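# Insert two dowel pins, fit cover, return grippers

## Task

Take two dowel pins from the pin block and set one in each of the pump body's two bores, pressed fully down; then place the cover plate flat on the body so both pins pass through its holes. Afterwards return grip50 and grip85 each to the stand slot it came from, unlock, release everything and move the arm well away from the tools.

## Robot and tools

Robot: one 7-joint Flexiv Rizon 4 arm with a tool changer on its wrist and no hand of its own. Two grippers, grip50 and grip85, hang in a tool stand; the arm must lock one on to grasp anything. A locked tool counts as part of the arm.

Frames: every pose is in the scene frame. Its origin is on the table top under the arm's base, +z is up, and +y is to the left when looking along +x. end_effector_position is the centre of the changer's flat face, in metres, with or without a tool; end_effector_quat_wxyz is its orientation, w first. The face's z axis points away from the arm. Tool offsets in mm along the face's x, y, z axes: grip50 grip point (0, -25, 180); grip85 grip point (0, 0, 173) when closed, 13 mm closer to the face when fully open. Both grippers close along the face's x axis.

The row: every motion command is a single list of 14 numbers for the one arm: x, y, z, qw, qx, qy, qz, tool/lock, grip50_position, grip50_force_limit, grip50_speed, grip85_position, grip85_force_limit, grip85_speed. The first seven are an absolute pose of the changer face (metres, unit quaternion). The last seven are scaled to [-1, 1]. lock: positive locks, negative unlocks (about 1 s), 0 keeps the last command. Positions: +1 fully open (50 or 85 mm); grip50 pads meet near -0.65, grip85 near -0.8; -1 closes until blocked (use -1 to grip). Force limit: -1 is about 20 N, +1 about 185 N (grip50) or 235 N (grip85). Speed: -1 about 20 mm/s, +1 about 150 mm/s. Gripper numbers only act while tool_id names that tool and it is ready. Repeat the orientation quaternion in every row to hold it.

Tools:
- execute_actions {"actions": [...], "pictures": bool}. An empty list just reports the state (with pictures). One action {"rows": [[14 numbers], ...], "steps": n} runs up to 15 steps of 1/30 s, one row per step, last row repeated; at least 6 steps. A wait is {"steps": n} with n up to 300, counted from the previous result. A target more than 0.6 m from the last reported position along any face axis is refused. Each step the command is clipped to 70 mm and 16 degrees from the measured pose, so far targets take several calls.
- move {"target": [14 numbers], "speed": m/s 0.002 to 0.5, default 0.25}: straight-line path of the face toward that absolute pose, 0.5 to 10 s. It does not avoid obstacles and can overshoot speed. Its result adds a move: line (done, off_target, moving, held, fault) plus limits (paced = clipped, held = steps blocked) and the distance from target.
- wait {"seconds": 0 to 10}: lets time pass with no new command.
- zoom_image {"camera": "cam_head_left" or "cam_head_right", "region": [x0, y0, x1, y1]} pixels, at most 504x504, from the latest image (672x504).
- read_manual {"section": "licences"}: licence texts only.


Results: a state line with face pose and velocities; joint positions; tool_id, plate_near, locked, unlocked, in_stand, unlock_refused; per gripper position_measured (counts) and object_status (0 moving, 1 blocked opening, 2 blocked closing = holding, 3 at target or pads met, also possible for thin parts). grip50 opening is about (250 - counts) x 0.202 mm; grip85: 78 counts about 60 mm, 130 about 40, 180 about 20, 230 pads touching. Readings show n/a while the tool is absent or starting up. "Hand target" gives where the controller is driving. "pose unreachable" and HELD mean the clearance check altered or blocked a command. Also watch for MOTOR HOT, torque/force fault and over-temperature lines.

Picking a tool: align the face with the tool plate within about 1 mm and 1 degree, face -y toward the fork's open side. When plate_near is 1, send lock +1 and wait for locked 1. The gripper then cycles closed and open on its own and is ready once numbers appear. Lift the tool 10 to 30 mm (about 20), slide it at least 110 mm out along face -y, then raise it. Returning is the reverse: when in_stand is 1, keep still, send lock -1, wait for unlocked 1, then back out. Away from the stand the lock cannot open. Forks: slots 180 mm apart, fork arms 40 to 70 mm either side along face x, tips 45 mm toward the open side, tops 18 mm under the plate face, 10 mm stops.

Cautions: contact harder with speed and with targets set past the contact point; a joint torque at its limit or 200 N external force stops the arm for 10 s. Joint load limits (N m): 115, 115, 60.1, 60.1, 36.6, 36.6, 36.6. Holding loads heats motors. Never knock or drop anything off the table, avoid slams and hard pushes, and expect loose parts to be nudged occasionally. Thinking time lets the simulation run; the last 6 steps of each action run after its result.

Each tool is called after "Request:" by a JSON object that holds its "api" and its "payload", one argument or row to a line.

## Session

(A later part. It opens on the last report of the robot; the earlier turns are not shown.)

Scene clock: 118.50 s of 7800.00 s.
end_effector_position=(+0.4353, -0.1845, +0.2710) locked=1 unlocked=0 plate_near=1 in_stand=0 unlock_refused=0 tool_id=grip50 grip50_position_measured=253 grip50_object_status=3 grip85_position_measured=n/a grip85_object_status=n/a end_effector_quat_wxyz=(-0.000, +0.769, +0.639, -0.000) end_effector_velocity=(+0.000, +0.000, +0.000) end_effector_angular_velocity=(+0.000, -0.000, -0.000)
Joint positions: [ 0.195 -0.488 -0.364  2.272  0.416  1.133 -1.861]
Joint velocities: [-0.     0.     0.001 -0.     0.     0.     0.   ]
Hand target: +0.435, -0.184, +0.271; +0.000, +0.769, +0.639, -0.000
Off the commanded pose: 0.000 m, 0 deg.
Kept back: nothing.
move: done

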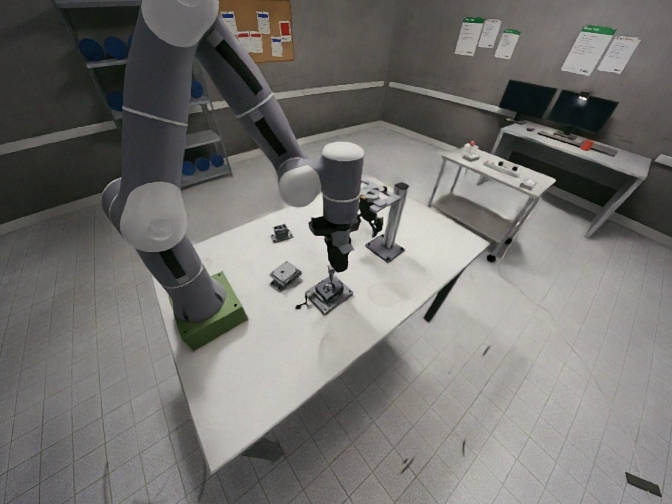

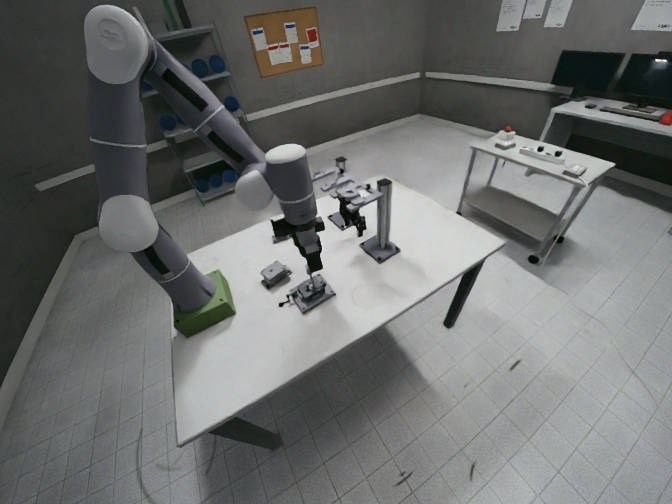

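Request:
{"api": "move", "payload": {
  "target": [0.4353,-0.1845,0.2675,0,0.7694,0.6388,0,0,-1,-0.6,1,1,0,0],
  "speed": 0.005
}}

Request:
{"api": "move", "payload": {
  "target": [0.4353,-0.1845,0.2645,0,0.7694,0.6388,0,0,-1,-0.6,1,1,0,0],
  "speed": 0.005
}}

Scene clock: 119.67 s of 7800.00 s.
end_effector_position=(+0.4353, -0.1845, +0.2675) locked=1 unlocked=0 plate_near=1 in_stand=0 unlock_refused=0 tool_id=grip50 grip50_position_measured=253 grip50_object_status=3 grip85_position_measured=n/a grip85_object_status=n/a end_effector_quat_wxyz=(-0.000, +0.769, +0.639, -0.000) end_effector_velocity=(+0.000, +0.000, +0.000) end_effector_angular_velocity=(-0.000, -0.000, +0.000)
Joint positions: [ 0.189 -0.499 -0.357  2.269  0.422  1.14  -1.865]
Joint velocities: [-0.     0.     0.    -0.    -0.001  0.     0.001]
Hand target: +0.435, -0.184, +0.268; +0.000, +0.769, +0.639, -0.000
Off the commanded pose: 0.000 m, 0 deg.
Kept back: nothing.
move: done

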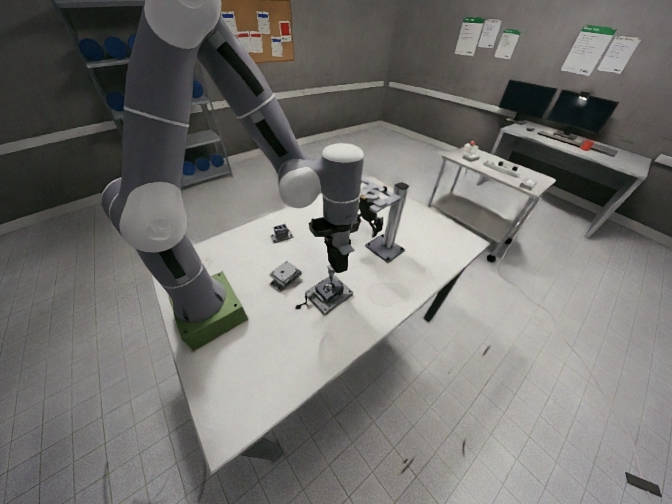

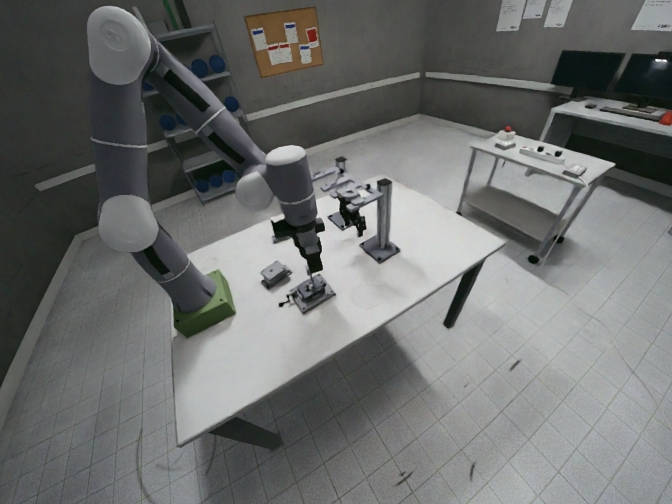

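Scene clock: 120.50 s of 7800.00 s.
end_effector_position=(+0.4358, -0.1846, +0.2650) locked=1 unlocked=0 plate_near=1 in_stand=0 unlock_refused=0 tool_id=grip50 grip50_position_measured=253 grip50_object_status=3 grip85_position_measured=n/a grip85_object_status=n/a end_effector_quat_wxyz=(+0.001, +0.769, +0.639, +0.000) end_effector_velocity=(-0.000, +0.000, -0.000) end_effector_angular_velocity=(+0.001, +0.000, -0.001)
Joint positions: [ 0.184 -0.507 -0.35   2.266  0.428  1.147 -1.869]
Joint velocities: [-0.001 -0.     0.001  0.     0.001  0.     0.   ]
Hand target: +0.435, -0.184, +0.265; +0.000, +0.769, +0.639, -0.000
Off the commanded pose: 0.001 m, 0 deg.
Kept back: nothing.
move: done

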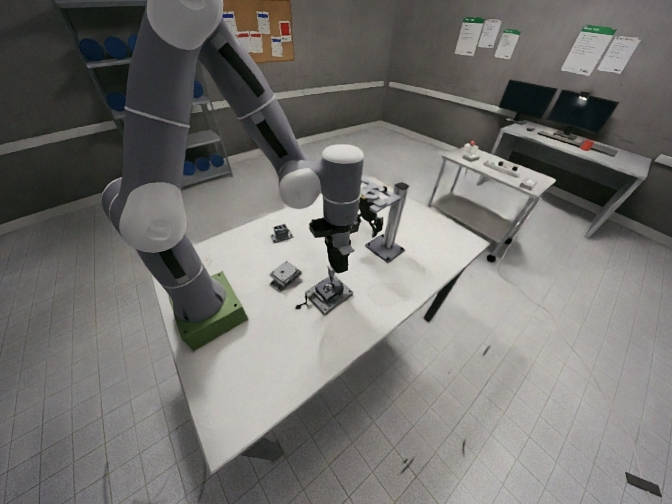

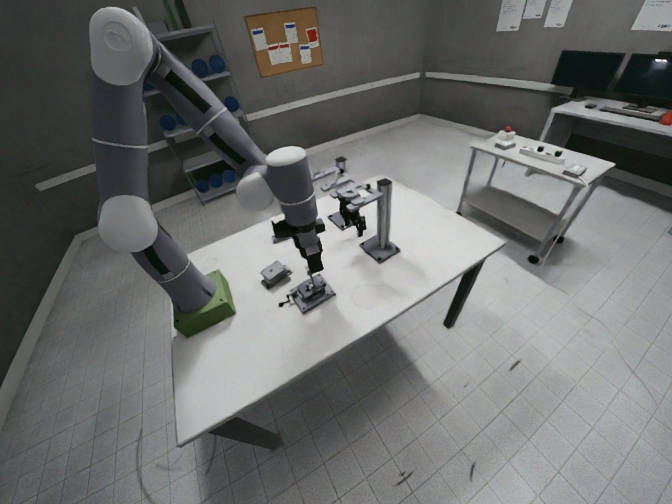

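Request:
{"api": "move", "payload": {
  "target": [0.4353,-0.1845,0.31,0,0.7694,0.6388,0,0,-0.35,-0.6,1,1,0,0],
  "speed": 0.1
}}

Request:
{"api": "move", "payload": {
  "target": [0.4177,0.2106,0.29,0,0.7694,0.6388,0,0,-0.35,-0.6,1,1,0,0]
}}

Request:
{"api": "move", "payload": {
  "target": [0.4177,0.2106,0.258,0,0.7694,0.6388,0,0,-0.35,-0.6,1,1,0,0],
  "speed": 0.03
}}

Request:
{"api": "move", "payload": {
  "target": [0.4177,0.2106,0.252,0,0.7694,0.6388,0,0,-0.35,-0.6,1,1,0,0],
  "speed": 0.005
}}

Scene clock: 121.60 s of 7800.00 s.
end_effector_position=(+0.4354, -0.1845, +0.3101) locked=1 unlocked=0 plate_near=1 in_stand=0 unlock_refused=0 tool_id=grip50 grip50_position_measured=205 grip50_object_status=3 grip85_position_measured=n/a grip85_object_status=n/a end_effector_quat_wxyz=(+0.000, +0.769, +0.639, +0.000) end_effector_velocity=(-0.000, -0.000, -0.000) end_effector_angular_velocity=(-0.000, +0.001, +0.000)
Joint positions: [ 0.241 -0.366 -0.43   2.307  0.316  1.054 -1.791]
Joint velocities: [-0.001 -0.001  0.    -0.    -0.    -0.    -0.   ]
Hand target: +0.435, -0.185, +0.310; -0.000, +0.769, +0.639, +0.000
Off the commanded pose: 0.000 m, 0 deg.
Kept back: nothing.
move: done

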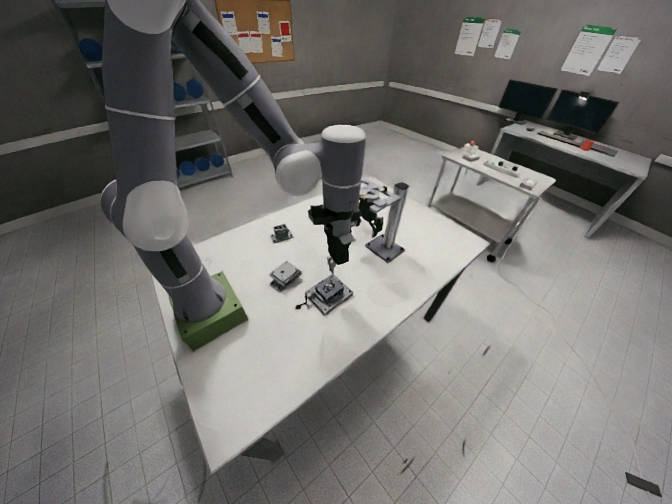

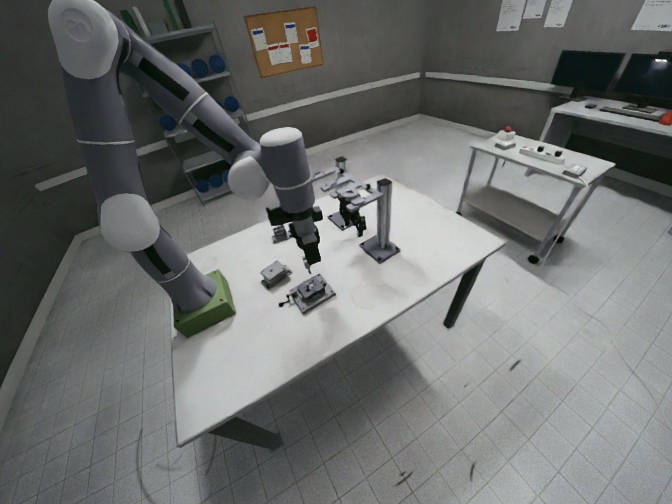

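Scene clock: 123.60 s of 7800.00 s.
end_effector_position=(+0.4174, +0.2105, +0.2901) locked=1 unlocked=0 plate_near=1 in_stand=0 unlock_refused=0 tool_id=grip50 grip50_position_measured=205 grip50_object_status=3 grip85_position_measured=n/a grip85_object_status=n/a end_effector_quat_wxyz=(-0.001, +0.769, +0.639, -0.000) end_effector_velocity=(+0.000, -0.000, -0.000) end_effector_angular_velocity=(+0.000, +0.000, -0.002)
Joint positions: [ 0.962 -0.402 -0.265  2.323  0.251  1.134 -0.861]
Joint velocities: [-0.001  0.     0.     0.     0.     0.     0.001]
Hand target: +0.417, +0.211, +0.290; -0.001, +0.769, +0.639, -0.000
Off the commanded pose: 0.000 m, 0 deg.
Kept back: nothing.
move: done

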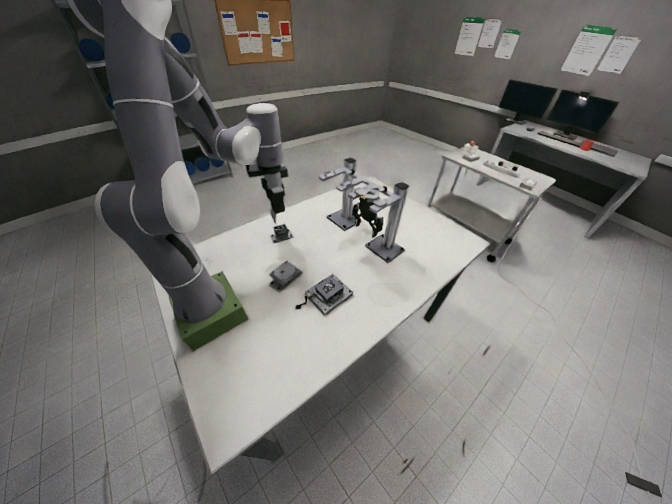

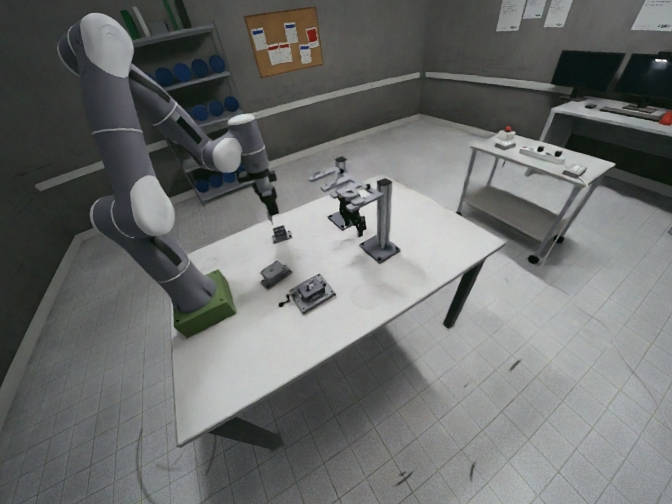

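Scene clock: 124.90 s of 7800.00 s.
end_effector_position=(+0.4176, +0.2106, +0.2579) locked=1 unlocked=0 plate_near=1 in_stand=0 unlock_refused=0 tool_id=grip50 grip50_position_measured=205 grip50_object_status=3 grip85_position_measured=n/a grip85_object_status=n/a end_effector_quat_wxyz=(+0.000, +0.769, +0.639, -0.000) end_effector_velocity=(-0.000, -0.000, +0.000) end_effector_angular_velocity=(-0.000, +0.000, -0.002)
Joint positions: [ 0.93  -0.503 -0.22   2.299  0.303  1.212 -0.897]
Joint velocities: [-0.     0.    -0.     0.     0.    -0.     0.001]
Hand target: +0.418, +0.211, +0.258; -0.000, +0.769, +0.639, -0.000
Off the commanded pose: 0.000 m, 0 deg.
Kept back: nothing.
move: done

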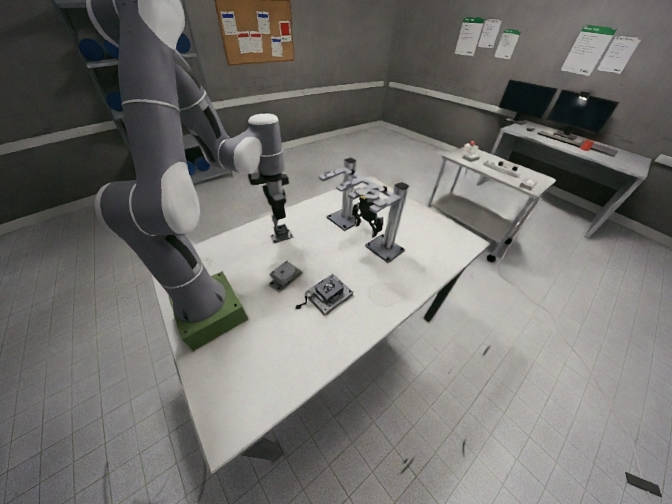

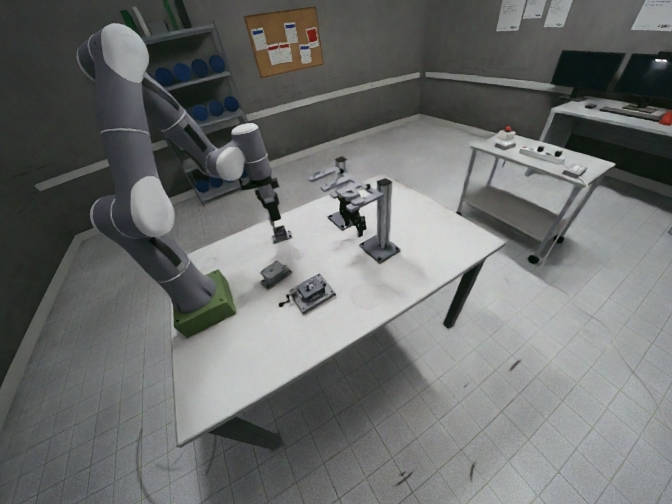

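Scene clock: 126.30 s of 7800.00 s.
end_effector_position=(+0.4177, +0.2106, +0.2520) locked=1 unlocked=0 plate_near=1 in_stand=0 unlock_refused=0 tool_id=grip50 grip50_position_measured=205 grip50_object_status=3 grip85_position_measured=n/a grip85_object_status=n/a end_effector_quat_wxyz=(-0.000, +0.769, +0.639, -0.000) end_effector_velocity=(+0.000, -0.000, -0.000) end_effector_angular_velocity=(-0.000, +0.000, +0.000)
Joint positions: [ 0.922 -0.521 -0.209  2.295  0.31   1.226 -0.902]
Joint velocities: [-0.     0.    -0.     0.    -0.     0.    -0.001]
Hand target: +0.418, +0.211, +0.252; +0.000, +0.769, +0.639, +0.000
Off the commanded pose: 0.000 m, 0 deg.
Kept back: nothing.
move: done

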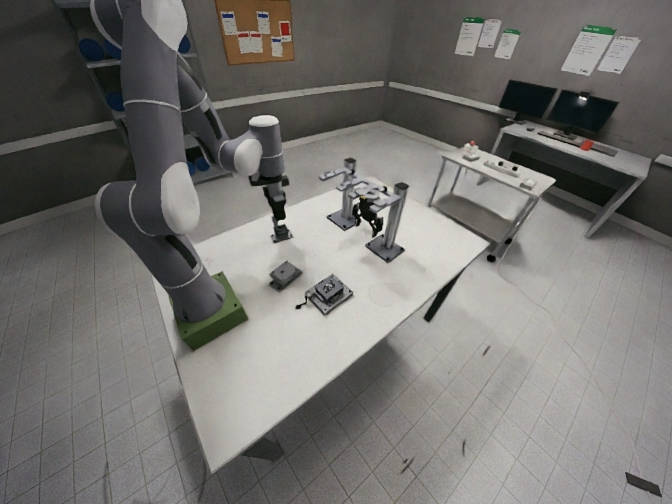

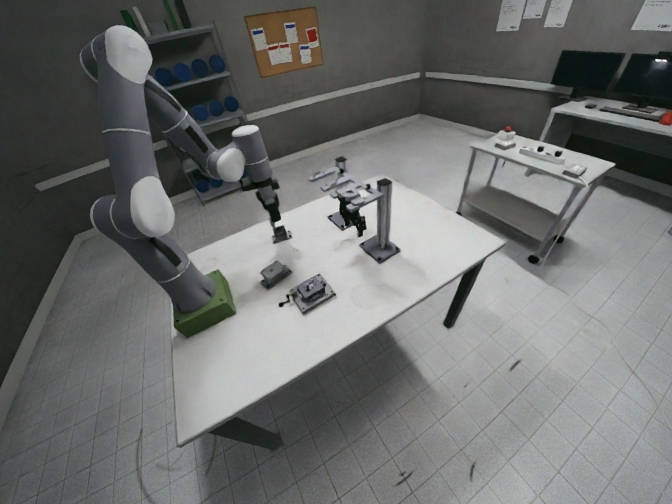

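In the pocket. Touch a wall to check centring.

Request:
{"api": "move", "payload": {
  "target": [0.4128,0.2115,0.25,0,0.7694,0.6388,0,0,-0.35,-0.6,1,1,0,0],
  "speed": 0.005
}}

Request:
{"api": "move", "payload": {
  "target": [0.4226,0.2097,0.25,0,0.7694,0.6388,0,0,-0.35,-0.6,1,1,0,0],
  "speed": 0.005
}}

Request:
{"api": "zoom_image", "payload": {
  "camera": "cam_head_left",
  "region": [305,260,355,310]
}}

Request:
{"api": "zoom_image", "payload": {
  "camera": "cam_head_right",
  "region": [290,260,340,310]
}}

Scene clock: 127.93 s of 7800.00 s.
end_effector_position=(+0.4146, +0.2113, +0.2510) locked=1 unlocked=0 plate_near=1 in_stand=0 unlock_refused=0 tool_id=grip50 grip50_position_measured=205 grip50_object_status=3 grip85_position_measured=n/a grip85_object_status=n/a end_effector_quat_wxyz=(+0.001, +0.770, +0.638, +0.002) end_effector_velocity=(-0.000, -0.000, -0.000) end_effector_angular_velocity=(+0.000, +0.000, -0.001)
Joint positions: [ 0.927 -0.522 -0.206  2.303  0.313  1.24  -0.897]
Joint velocities: [-0.001 -0.     0.001 -0.     0.    -0.     0.001]
Hand target: +0.413, +0.211, +0.250; +0.000, +0.769, +0.639, -0.000
Off the commanded pose: 0.002 m, 0 deg.
Kept back: nothing.
move: done

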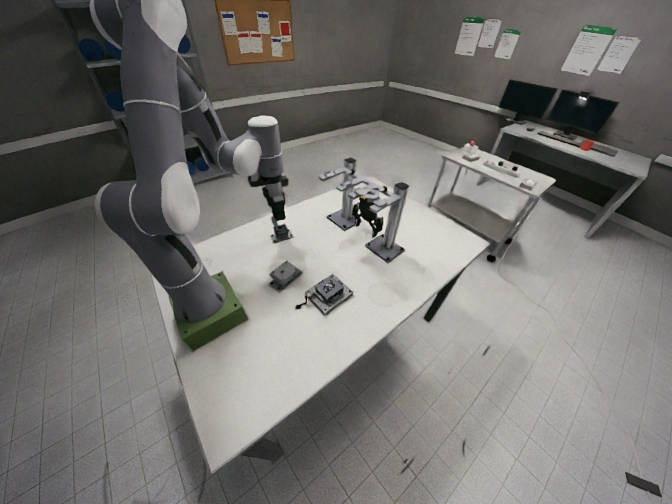

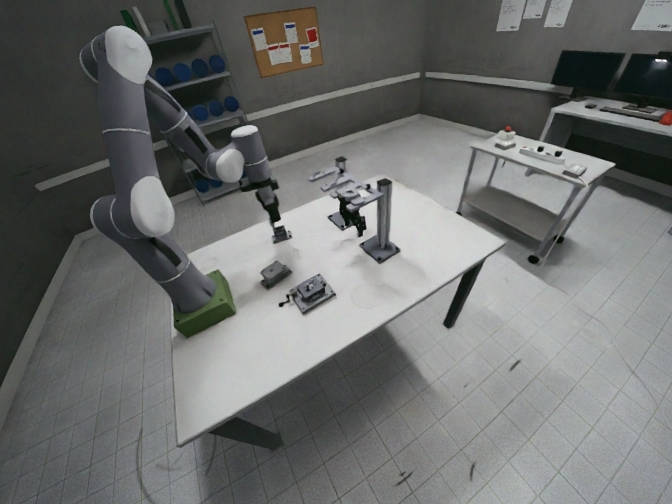

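Scene clock: 129.80 s of 7800.00 s.
end_effector_position=(+0.4209, +0.2100, +0.2493) locked=1 unlocked=0 plate_near=1 in_stand=0 unlock_refused=0 tool_id=grip50 grip50_position_measured=205 grip50_object_status=3 grip85_position_measured=n/a grip85_object_status=n/a end_effector_quat_wxyz=(-0.001, +0.769, +0.639, -0.002) end_effector_velocity=(+0.000, -0.000, +0.000) end_effector_angular_velocity=(-0.000, -0.000, -0.001)
Joint positions: [ 0.911 -0.532 -0.204  2.283  0.311  1.222 -0.911]
Joint velocities: [ 0.    -0.    -0.001 -0.     0.    -0.    -0.   ]
Hand target: +0.423, +0.210, +0.250; +0.000, +0.769, +0.639, +0.000
Off the commanded pose: 0.002 m, 0 deg.
Kept back: nothing.
move: done

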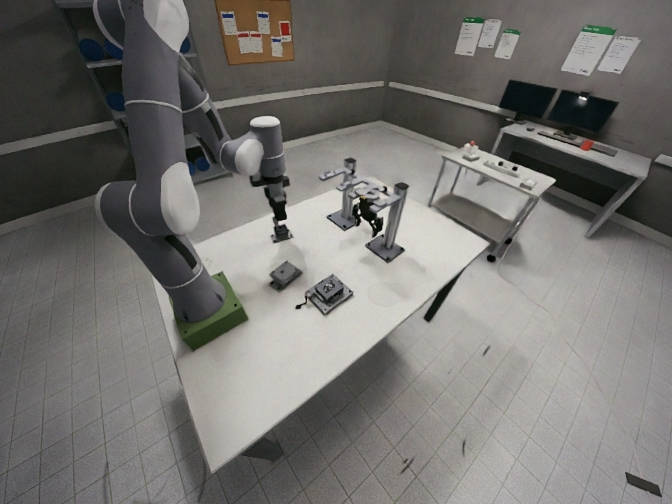

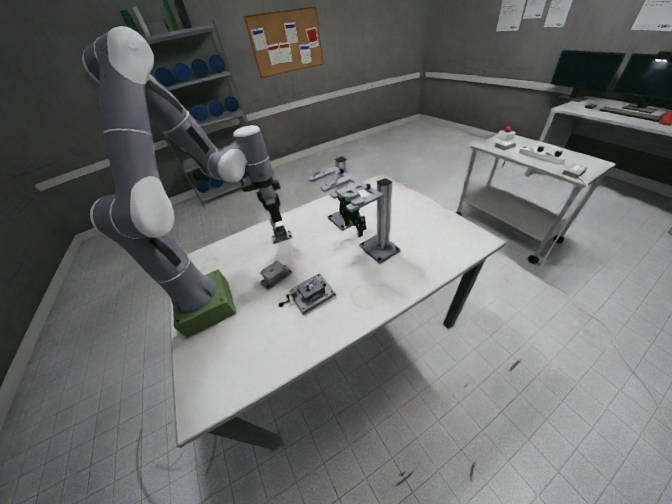

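Region (305, 260, 355, 310) of cam_head_left's 672x504 image, scaled by 10.080, with more detail than that image has.

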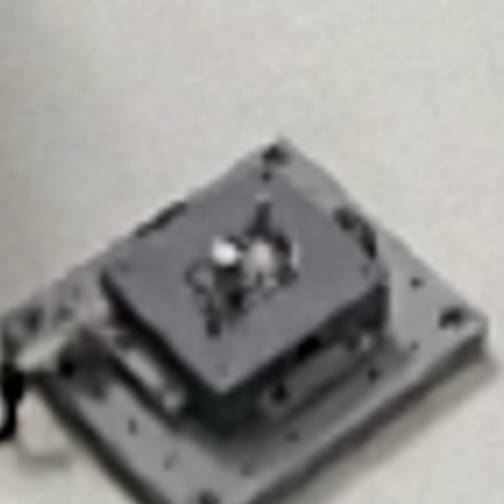

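Region (290, 260, 340, 310) of cam_head_right's 672x504 image, scaled by 10.080, with more detail than that image has.

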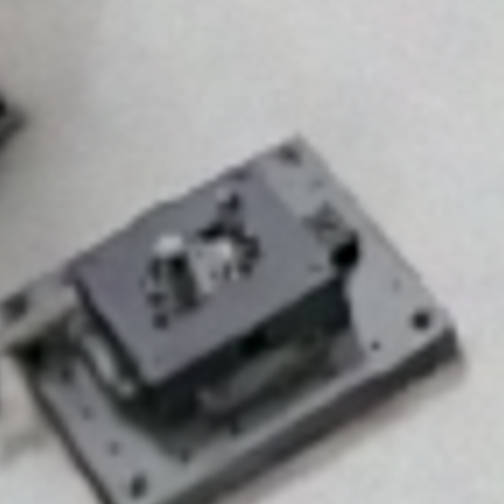

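Request:
{"api": "move", "payload": {
  "target": [0.4177,0.2106,0.2395,0,0.7694,0.6388,0,0,-0.35,-0.6,-1,1,0,0],
  "speed": 0.01
}}

Request:
{"api": "move", "payload": {
  "target": [0.4177,0.2106,0.2395,0,0.7694,0.6388,0,0,-1,-0.6,-1,1,0,0]
}}

Request:
{"api": "move", "payload": {
  "target": [0.4177,0.2106,0.31,0,0.7694,0.6388,0,0,-1,-0.6,-1,1,0,0],
  "speed": 0.05
}}

Request:
{"api": "move", "payload": {
  "target": [0.3903,-0.215,0.31,0,0.7694,0.6388,0,0,-1,-0.6,-1,1,0,0]
}}

Request:
{"api": "move", "payload": {
  "target": [0.3903,-0.215,0.274,0,0.7694,0.6388,0,0,-1,-0.6,-1,1,0,0],
  "speed": 0.03
}}

Request:
{"api": "zoom_image", "payload": {
  "camera": "cam_head_left",
  "region": [305,260,355,310]
}}

Request:
{"api": "zoom_image", "payload": {
  "camera": "cam_head_right",
  "region": [290,260,340,310]
}}

Scene clock: 131.67 s of 7800.00 s.
end_effector_position=(+0.4177, +0.2106, +0.2395) locked=1 unlocked=0 plate_near=1 in_stand=0 unlock_refused=0 tool_id=grip50 grip50_position_measured=205 grip50_object_status=3 grip85_position_measured=n/a grip85_object_status=n/a end_effector_quat_wxyz=(-0.000, +0.769, +0.639, -0.000) end_effector_velocity=(+0.000, +0.000, +0.000) end_effector_angular_velocity=(+0.000, +0.000, +0.002)
Joint positions: [ 0.906 -0.56  -0.188  2.284  0.325  1.254 -0.914]
Joint velocities: [-0.     0.     0.    -0.    -0.    -0.    -0.001]
Hand target: +0.418, +0.211, +0.240; -0.000, +0.769, +0.639, -0.000
Off the commanded pose: 0.000 m, 0 deg.
Kept back: nothing.
move: done

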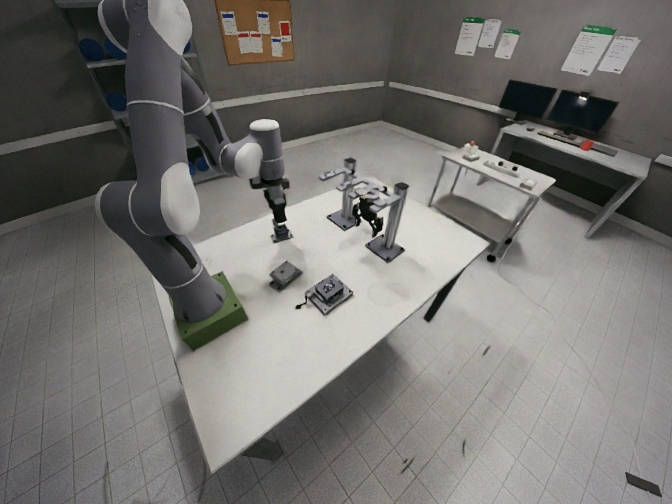

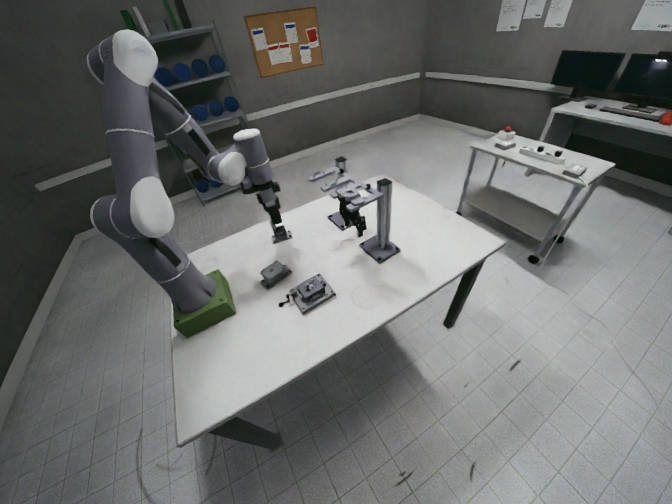

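Scene clock: 132.37 s of 7800.00 s.
end_effector_position=(+0.4177, +0.2106, +0.2395) locked=1 unlocked=0 plate_near=1 in_stand=0 unlock_refused=0 tool_id=grip50 grip50_position_measured=235 grip50_object_status=2 grip85_position_measured=n/a grip85_object_status=n/a end_effector_quat_wxyz=(-0.000, +0.769, +0.639, -0.000) end_effector_velocity=(+0.000, -0.000, +0.000) end_effector_angular_velocity=(+0.000, -0.000, -0.000)
Joint positions: [ 0.906 -0.56  -0.188  2.284  0.325  1.254 -0.914]
Joint velocities: [ 0.  0. -0.  0. -0.  0.  0.]
Hand target: +0.418, +0.211, +0.240; +0.000, +0.769, +0.639, -0.000
Off the commanded pose: 0.000 m, 0 deg.
Kept back: nothing.
move: done

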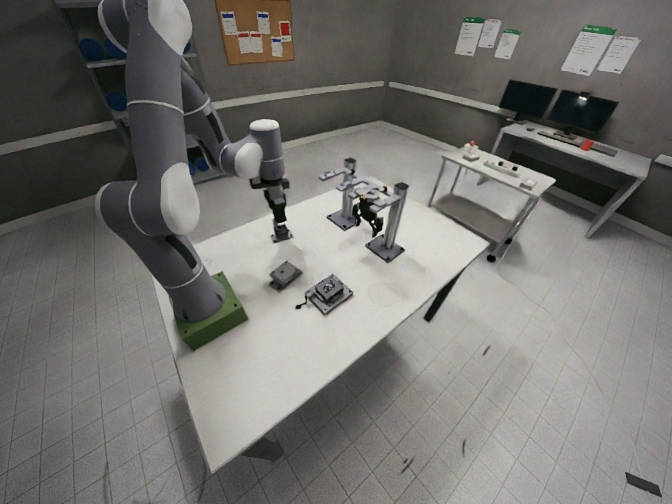

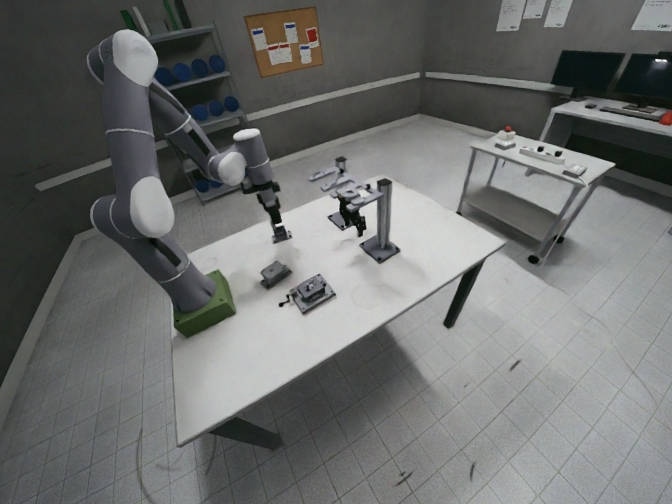

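Scene clock: 134.03 s of 7800.00 s.
end_effector_position=(+0.4177, +0.2106, +0.3101) locked=1 unlocked=0 plate_near=1 in_stand=0 unlock_refused=0 tool_id=grip50 grip50_position_measured=235 grip50_object_status=2 grip85_position_measured=n/a grip85_object_status=n/a end_effector_quat_wxyz=(+0.000, +0.769, +0.639, +0.000) end_effector_velocity=(-0.000, +0.000, +0.000) end_effector_angular_velocity=(+0.000, -0.000, -0.000)
Joint positions: [ 0.976 -0.34  -0.288  2.335  0.205  1.089 -0.829]
Joint velocities: [ 0.  0.  0. -0.  0.  0.  0.]
Hand target: +0.418, +0.210, +0.310; +0.000, +0.769, +0.639, +0.000
Off the commanded pose: 0.000 m, 0 deg.
Kept back: nothing.
move: done

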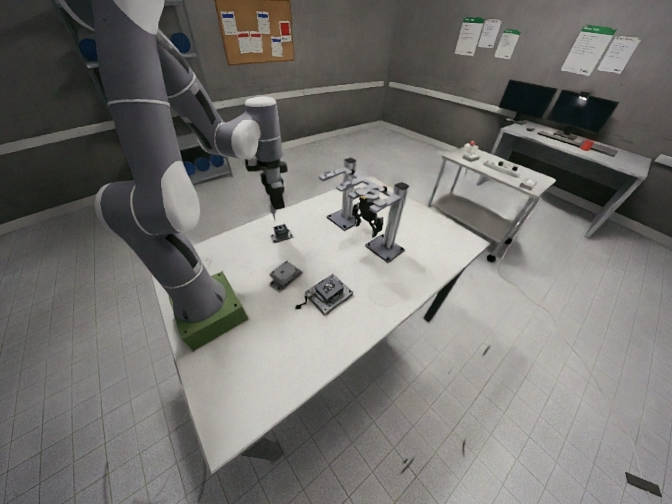

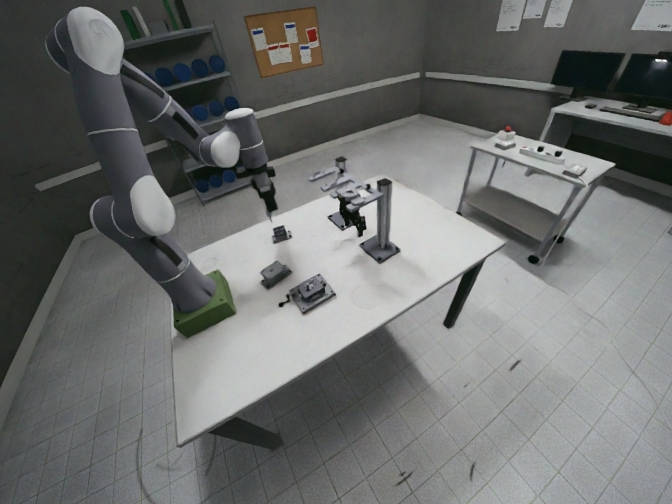

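Scene clock: 136.13 s of 7800.00 s.
end_effector_position=(+0.3907, -0.2150, +0.3097) locked=1 unlocked=0 plate_near=1 in_stand=0 unlock_refused=0 tool_id=grip50 grip50_position_measured=235 grip50_object_status=2 grip85_position_measured=n/a grip85_object_status=n/a end_effector_quat_wxyz=(+0.002, +0.769, +0.639, +0.000) end_effector_velocity=(+0.000, +0.000, +0.000) end_effector_angular_velocity=(-0.001, +0.000, +0.002)
Joint positions: [ 0.212 -0.326 -0.481  2.389  0.335  1.092 -1.897]
Joint velocities: [ 0.001  0.    -0.     0.    -0.001  0.    -0.001]
Hand target: +0.391, -0.215, +0.310; +0.001, +0.769, +0.639, +0.000
Off the commanded pose: 0.000 m, 0 deg.
Kept back: nothing.
move: done

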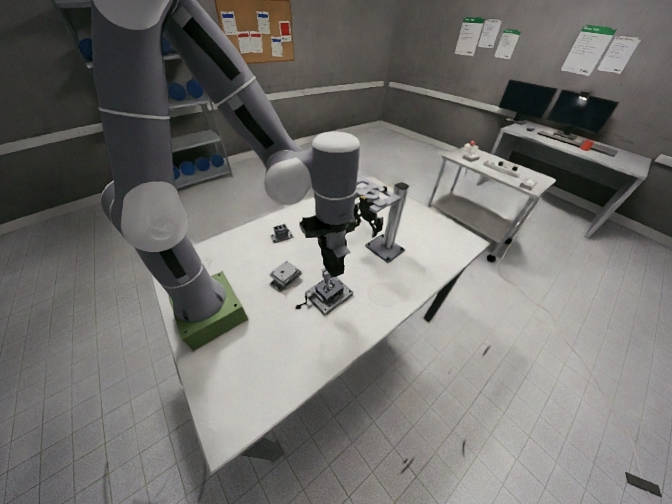

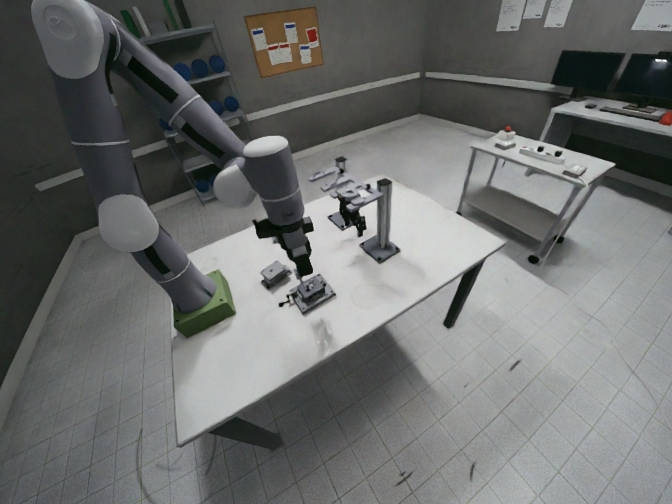

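Scene clock: 137.57 s of 7800.00 s.
end_effector_position=(+0.3902, -0.2149, +0.2739) locked=1 unlocked=0 plate_near=1 in_stand=0 unlock_refused=0 tool_id=grip50 grip50_position_measured=235 grip50_object_status=2 grip85_position_measured=n/a grip85_object_status=n/a end_effector_quat_wxyz=(-0.000, +0.769, +0.639, -0.000) end_effector_velocity=(-0.000, +0.000, -0.000) end_effector_angular_velocity=(+0.001, +0.000, -0.001)
Joint positions: [ 0.151 -0.448 -0.398  2.348  0.447  1.161 -1.976]
Joint velocities: [ 0.    -0.     0.     0.     0.001 -0.     0.001]
Hand target: +0.390, -0.215, +0.274; +0.000, +0.769, +0.639, -0.000
Off the commanded pose: 0.000 m, 0 deg.
Kept back: nothing.
move: done

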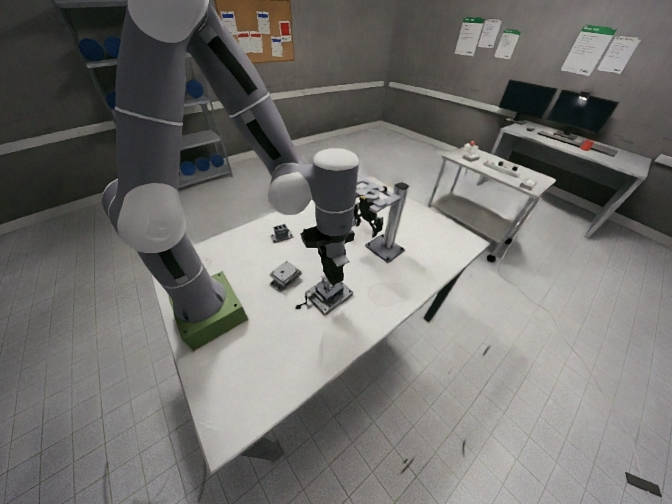

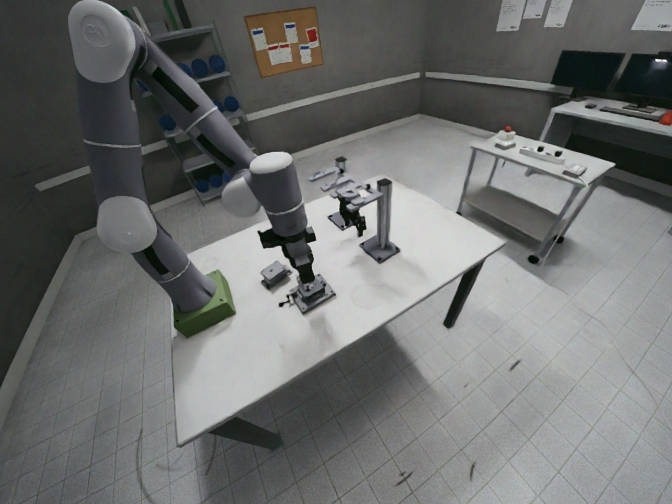

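Region (305, 260, 355, 310) of cam_head_left's 672x504 image, scaled by 10.080, with more detail than that image has.

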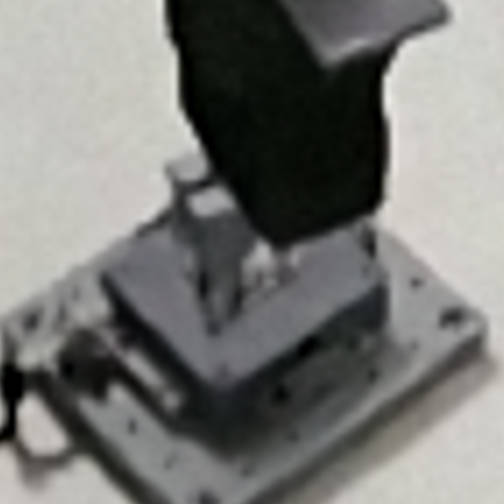

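Region (290, 260, 340, 310) of cam_head_right's 672x504 image, scaled by 10.080, with more detail than that image has.

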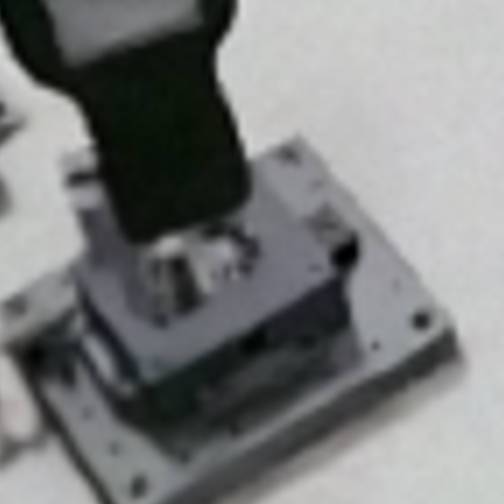

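Request:
{"api": "move", "payload": {
  "target": [0.3903,-0.215,0.268,0,0.7694,0.6388,0,0,-1,-0.6,-1,1,0,0],
  "speed": 0.005
}}

Request:
{"api": "move", "payload": {
  "target": [0.3903,-0.215,0.2645,0,0.7694,0.6388,0,0,-1,-0.6,-1,1,0,0],
  "speed": 0.005
}}

Request:
{"api": "zoom_image", "payload": {
  "camera": "cam_head_left",
  "region": [305,260,355,310]
}}

Request:
{"api": "zoom_image", "payload": {
  "camera": "cam_head_right",
  "region": [290,260,340,310]
}}

Scene clock: 139.23 s of 7800.00 s.
end_effector_position=(+0.3903, -0.2150, +0.2680) locked=1 unlocked=0 plate_near=1 in_stand=0 unlock_refused=0 tool_id=grip50 grip50_position_measured=235 grip50_object_status=2 grip85_position_measured=n/a grip85_object_status=n/a end_effector_quat_wxyz=(-0.000, +0.769, +0.639, -0.000) end_effector_velocity=(+0.000, +0.000, -0.000) end_effector_angular_velocity=(+0.000, +0.000, -0.000)
Joint positions: [ 0.138 -0.467 -0.382  2.341  0.462  1.173 -1.987]
Joint velocities: [-0.    -0.     0.001  0.    -0.     0.     0.001]
Hand target: +0.390, -0.215, +0.268; +0.000, +0.769, +0.639, -0.000
Off the commanded pose: 0.000 m, 0 deg.
Kept back: nothing.
move: done

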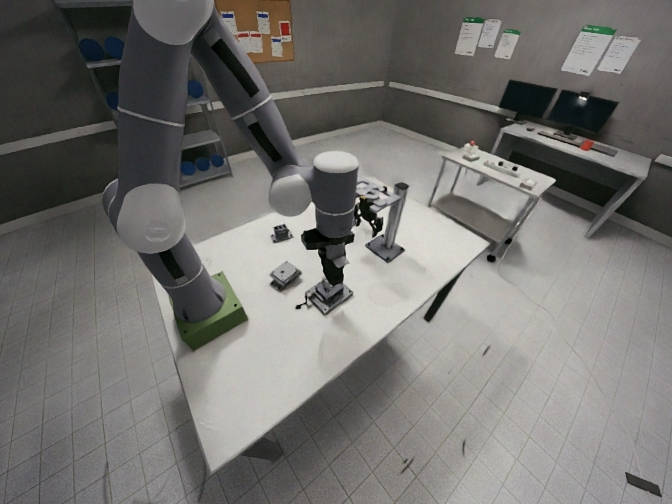

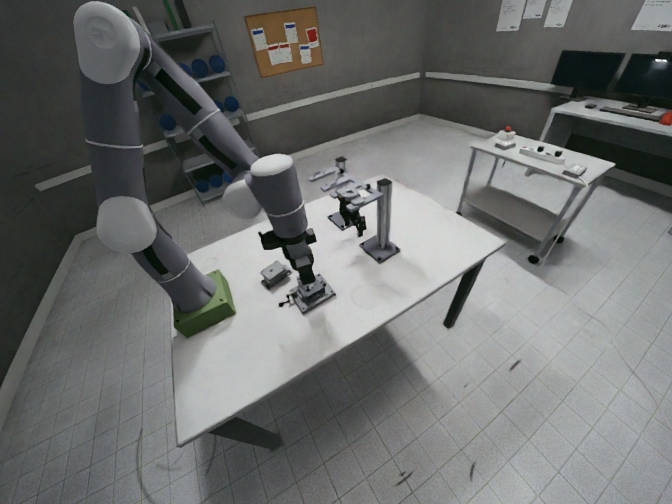

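Scene clock: 140.17 s of 7800.00 s.
end_effector_position=(+0.3903, -0.2150, +0.2645) locked=1 unlocked=0 plate_near=1 in_stand=0 unlock_refused=0 tool_id=grip50 grip50_position_measured=235 grip50_object_status=2 grip85_position_measured=n/a grip85_object_status=n/a end_effector_quat_wxyz=(-0.000, +0.769, +0.639, -0.000) end_effector_velocity=(+0.000, +0.000, +0.000) end_effector_angular_velocity=(+0.001, -0.001, -0.001)
Joint positions: [ 0.131 -0.479 -0.372  2.337  0.47   1.181 -1.992]
Joint velocities: [-0.     0.     0.    -0.     0.001 -0.    -0.   ]
Hand target: +0.390, -0.215, +0.265; +0.000, +0.769, +0.639, -0.000
Off the commanded pose: 0.000 m, 0 deg.
Kept back: nothing.
move: done

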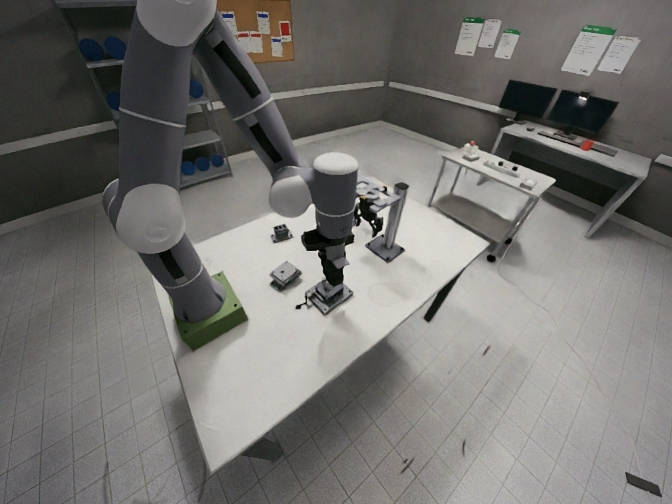

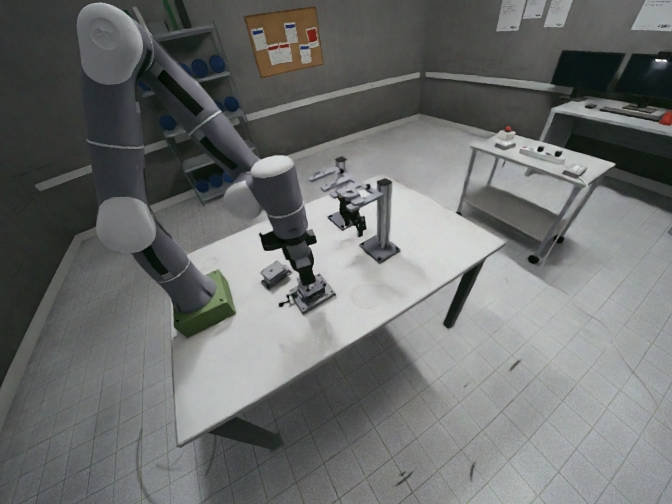

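Region (305, 260, 355, 310) of cam_head_left's 672x504 image, scaled by 10.080, with more detail than that image has.

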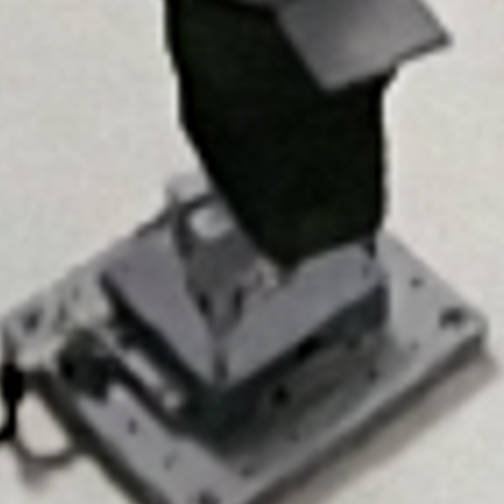

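Region (290, 260, 340, 310) of cam_head_right's 672x504 image, scaled by 10.080, with more detail than that image has.

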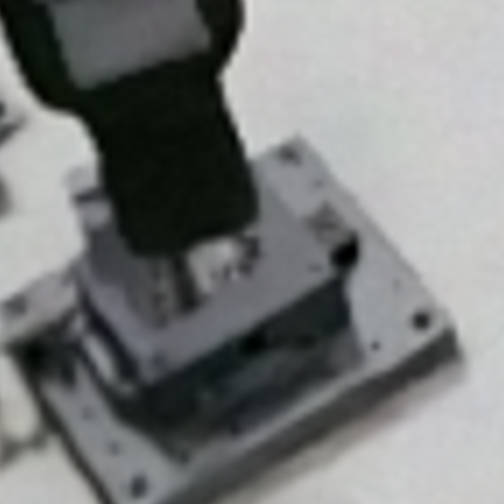

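Request:
{"api": "move", "payload": {
  "target": [0.3903,-0.215,0.2615,0,0.7694,0.6388,0,0,-1,-0.6,-1,1,0,0],
  "speed": 0.005
}}

Request:
{"api": "zoom_image", "payload": {
  "camera": "cam_head_left",
  "region": [315,280,340,305]
}}

Request:
{"api": "zoom_image", "payload": {
  "camera": "cam_head_right",
  "region": [295,278,320,303]
}}

Scene clock: 141.27 s of 7800.00 s.
end_effector_position=(+0.3903, -0.2150, +0.2615) locked=1 unlocked=0 plate_near=1 in_stand=0 unlock_refused=0 tool_id=grip50 grip50_position_measured=235 grip50_object_status=2 grip85_position_measured=n/a grip85_object_status=n/a end_effector_quat_wxyz=(-0.000, +0.769, +0.639, -0.000) end_effector_velocity=(+0.000, +0.000, +0.000) end_effector_angular_velocity=(+0.000, -0.000, -0.000)
Joint positions: [ 0.125 -0.489 -0.365  2.333  0.477  1.187 -1.997]
Joint velocities: [-0.     0.     0.001 -0.     0.    -0.     0.   ]
Hand target: +0.390, -0.215, +0.262; +0.000, +0.769, +0.639, -0.000
Off the commanded pose: 0.000 m, 0 deg.
Kept back: nothing.
move: done

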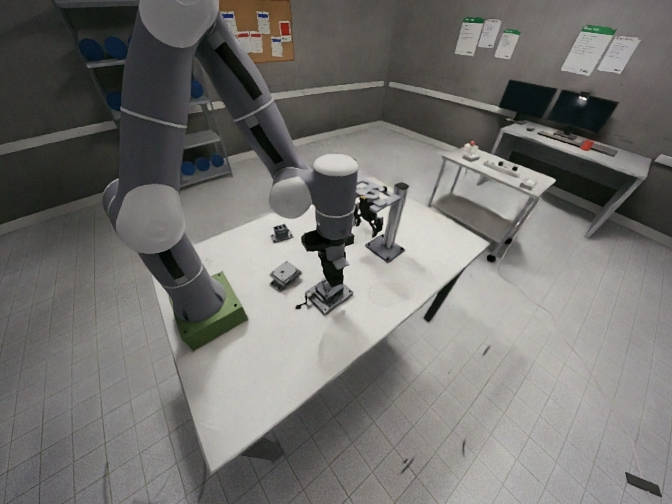

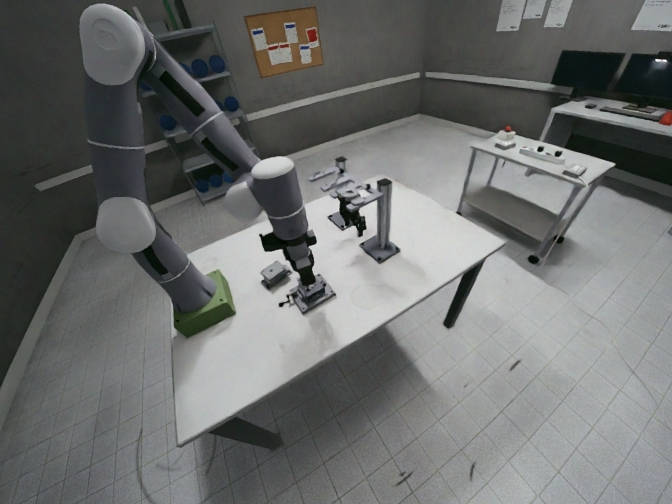

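Region (315, 280, 340, 305) of cam_head_left's 672x504 image, scaled by 20.160, with more detail than that image has.

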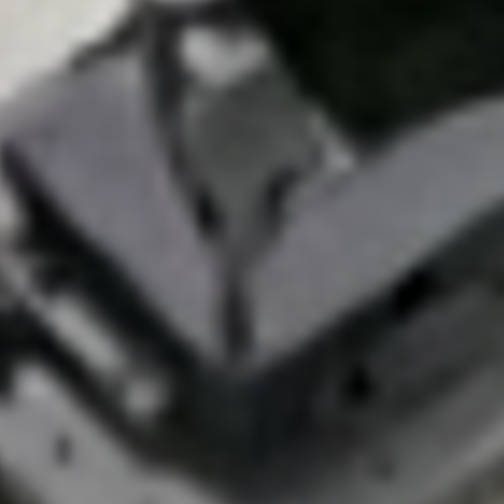

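Region (295, 278, 320, 303) of cam_head_right's 672x504 image, scaled by 20.160, with more detail than that image has.

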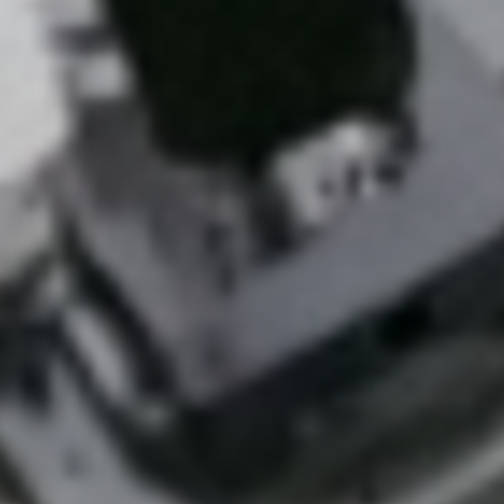

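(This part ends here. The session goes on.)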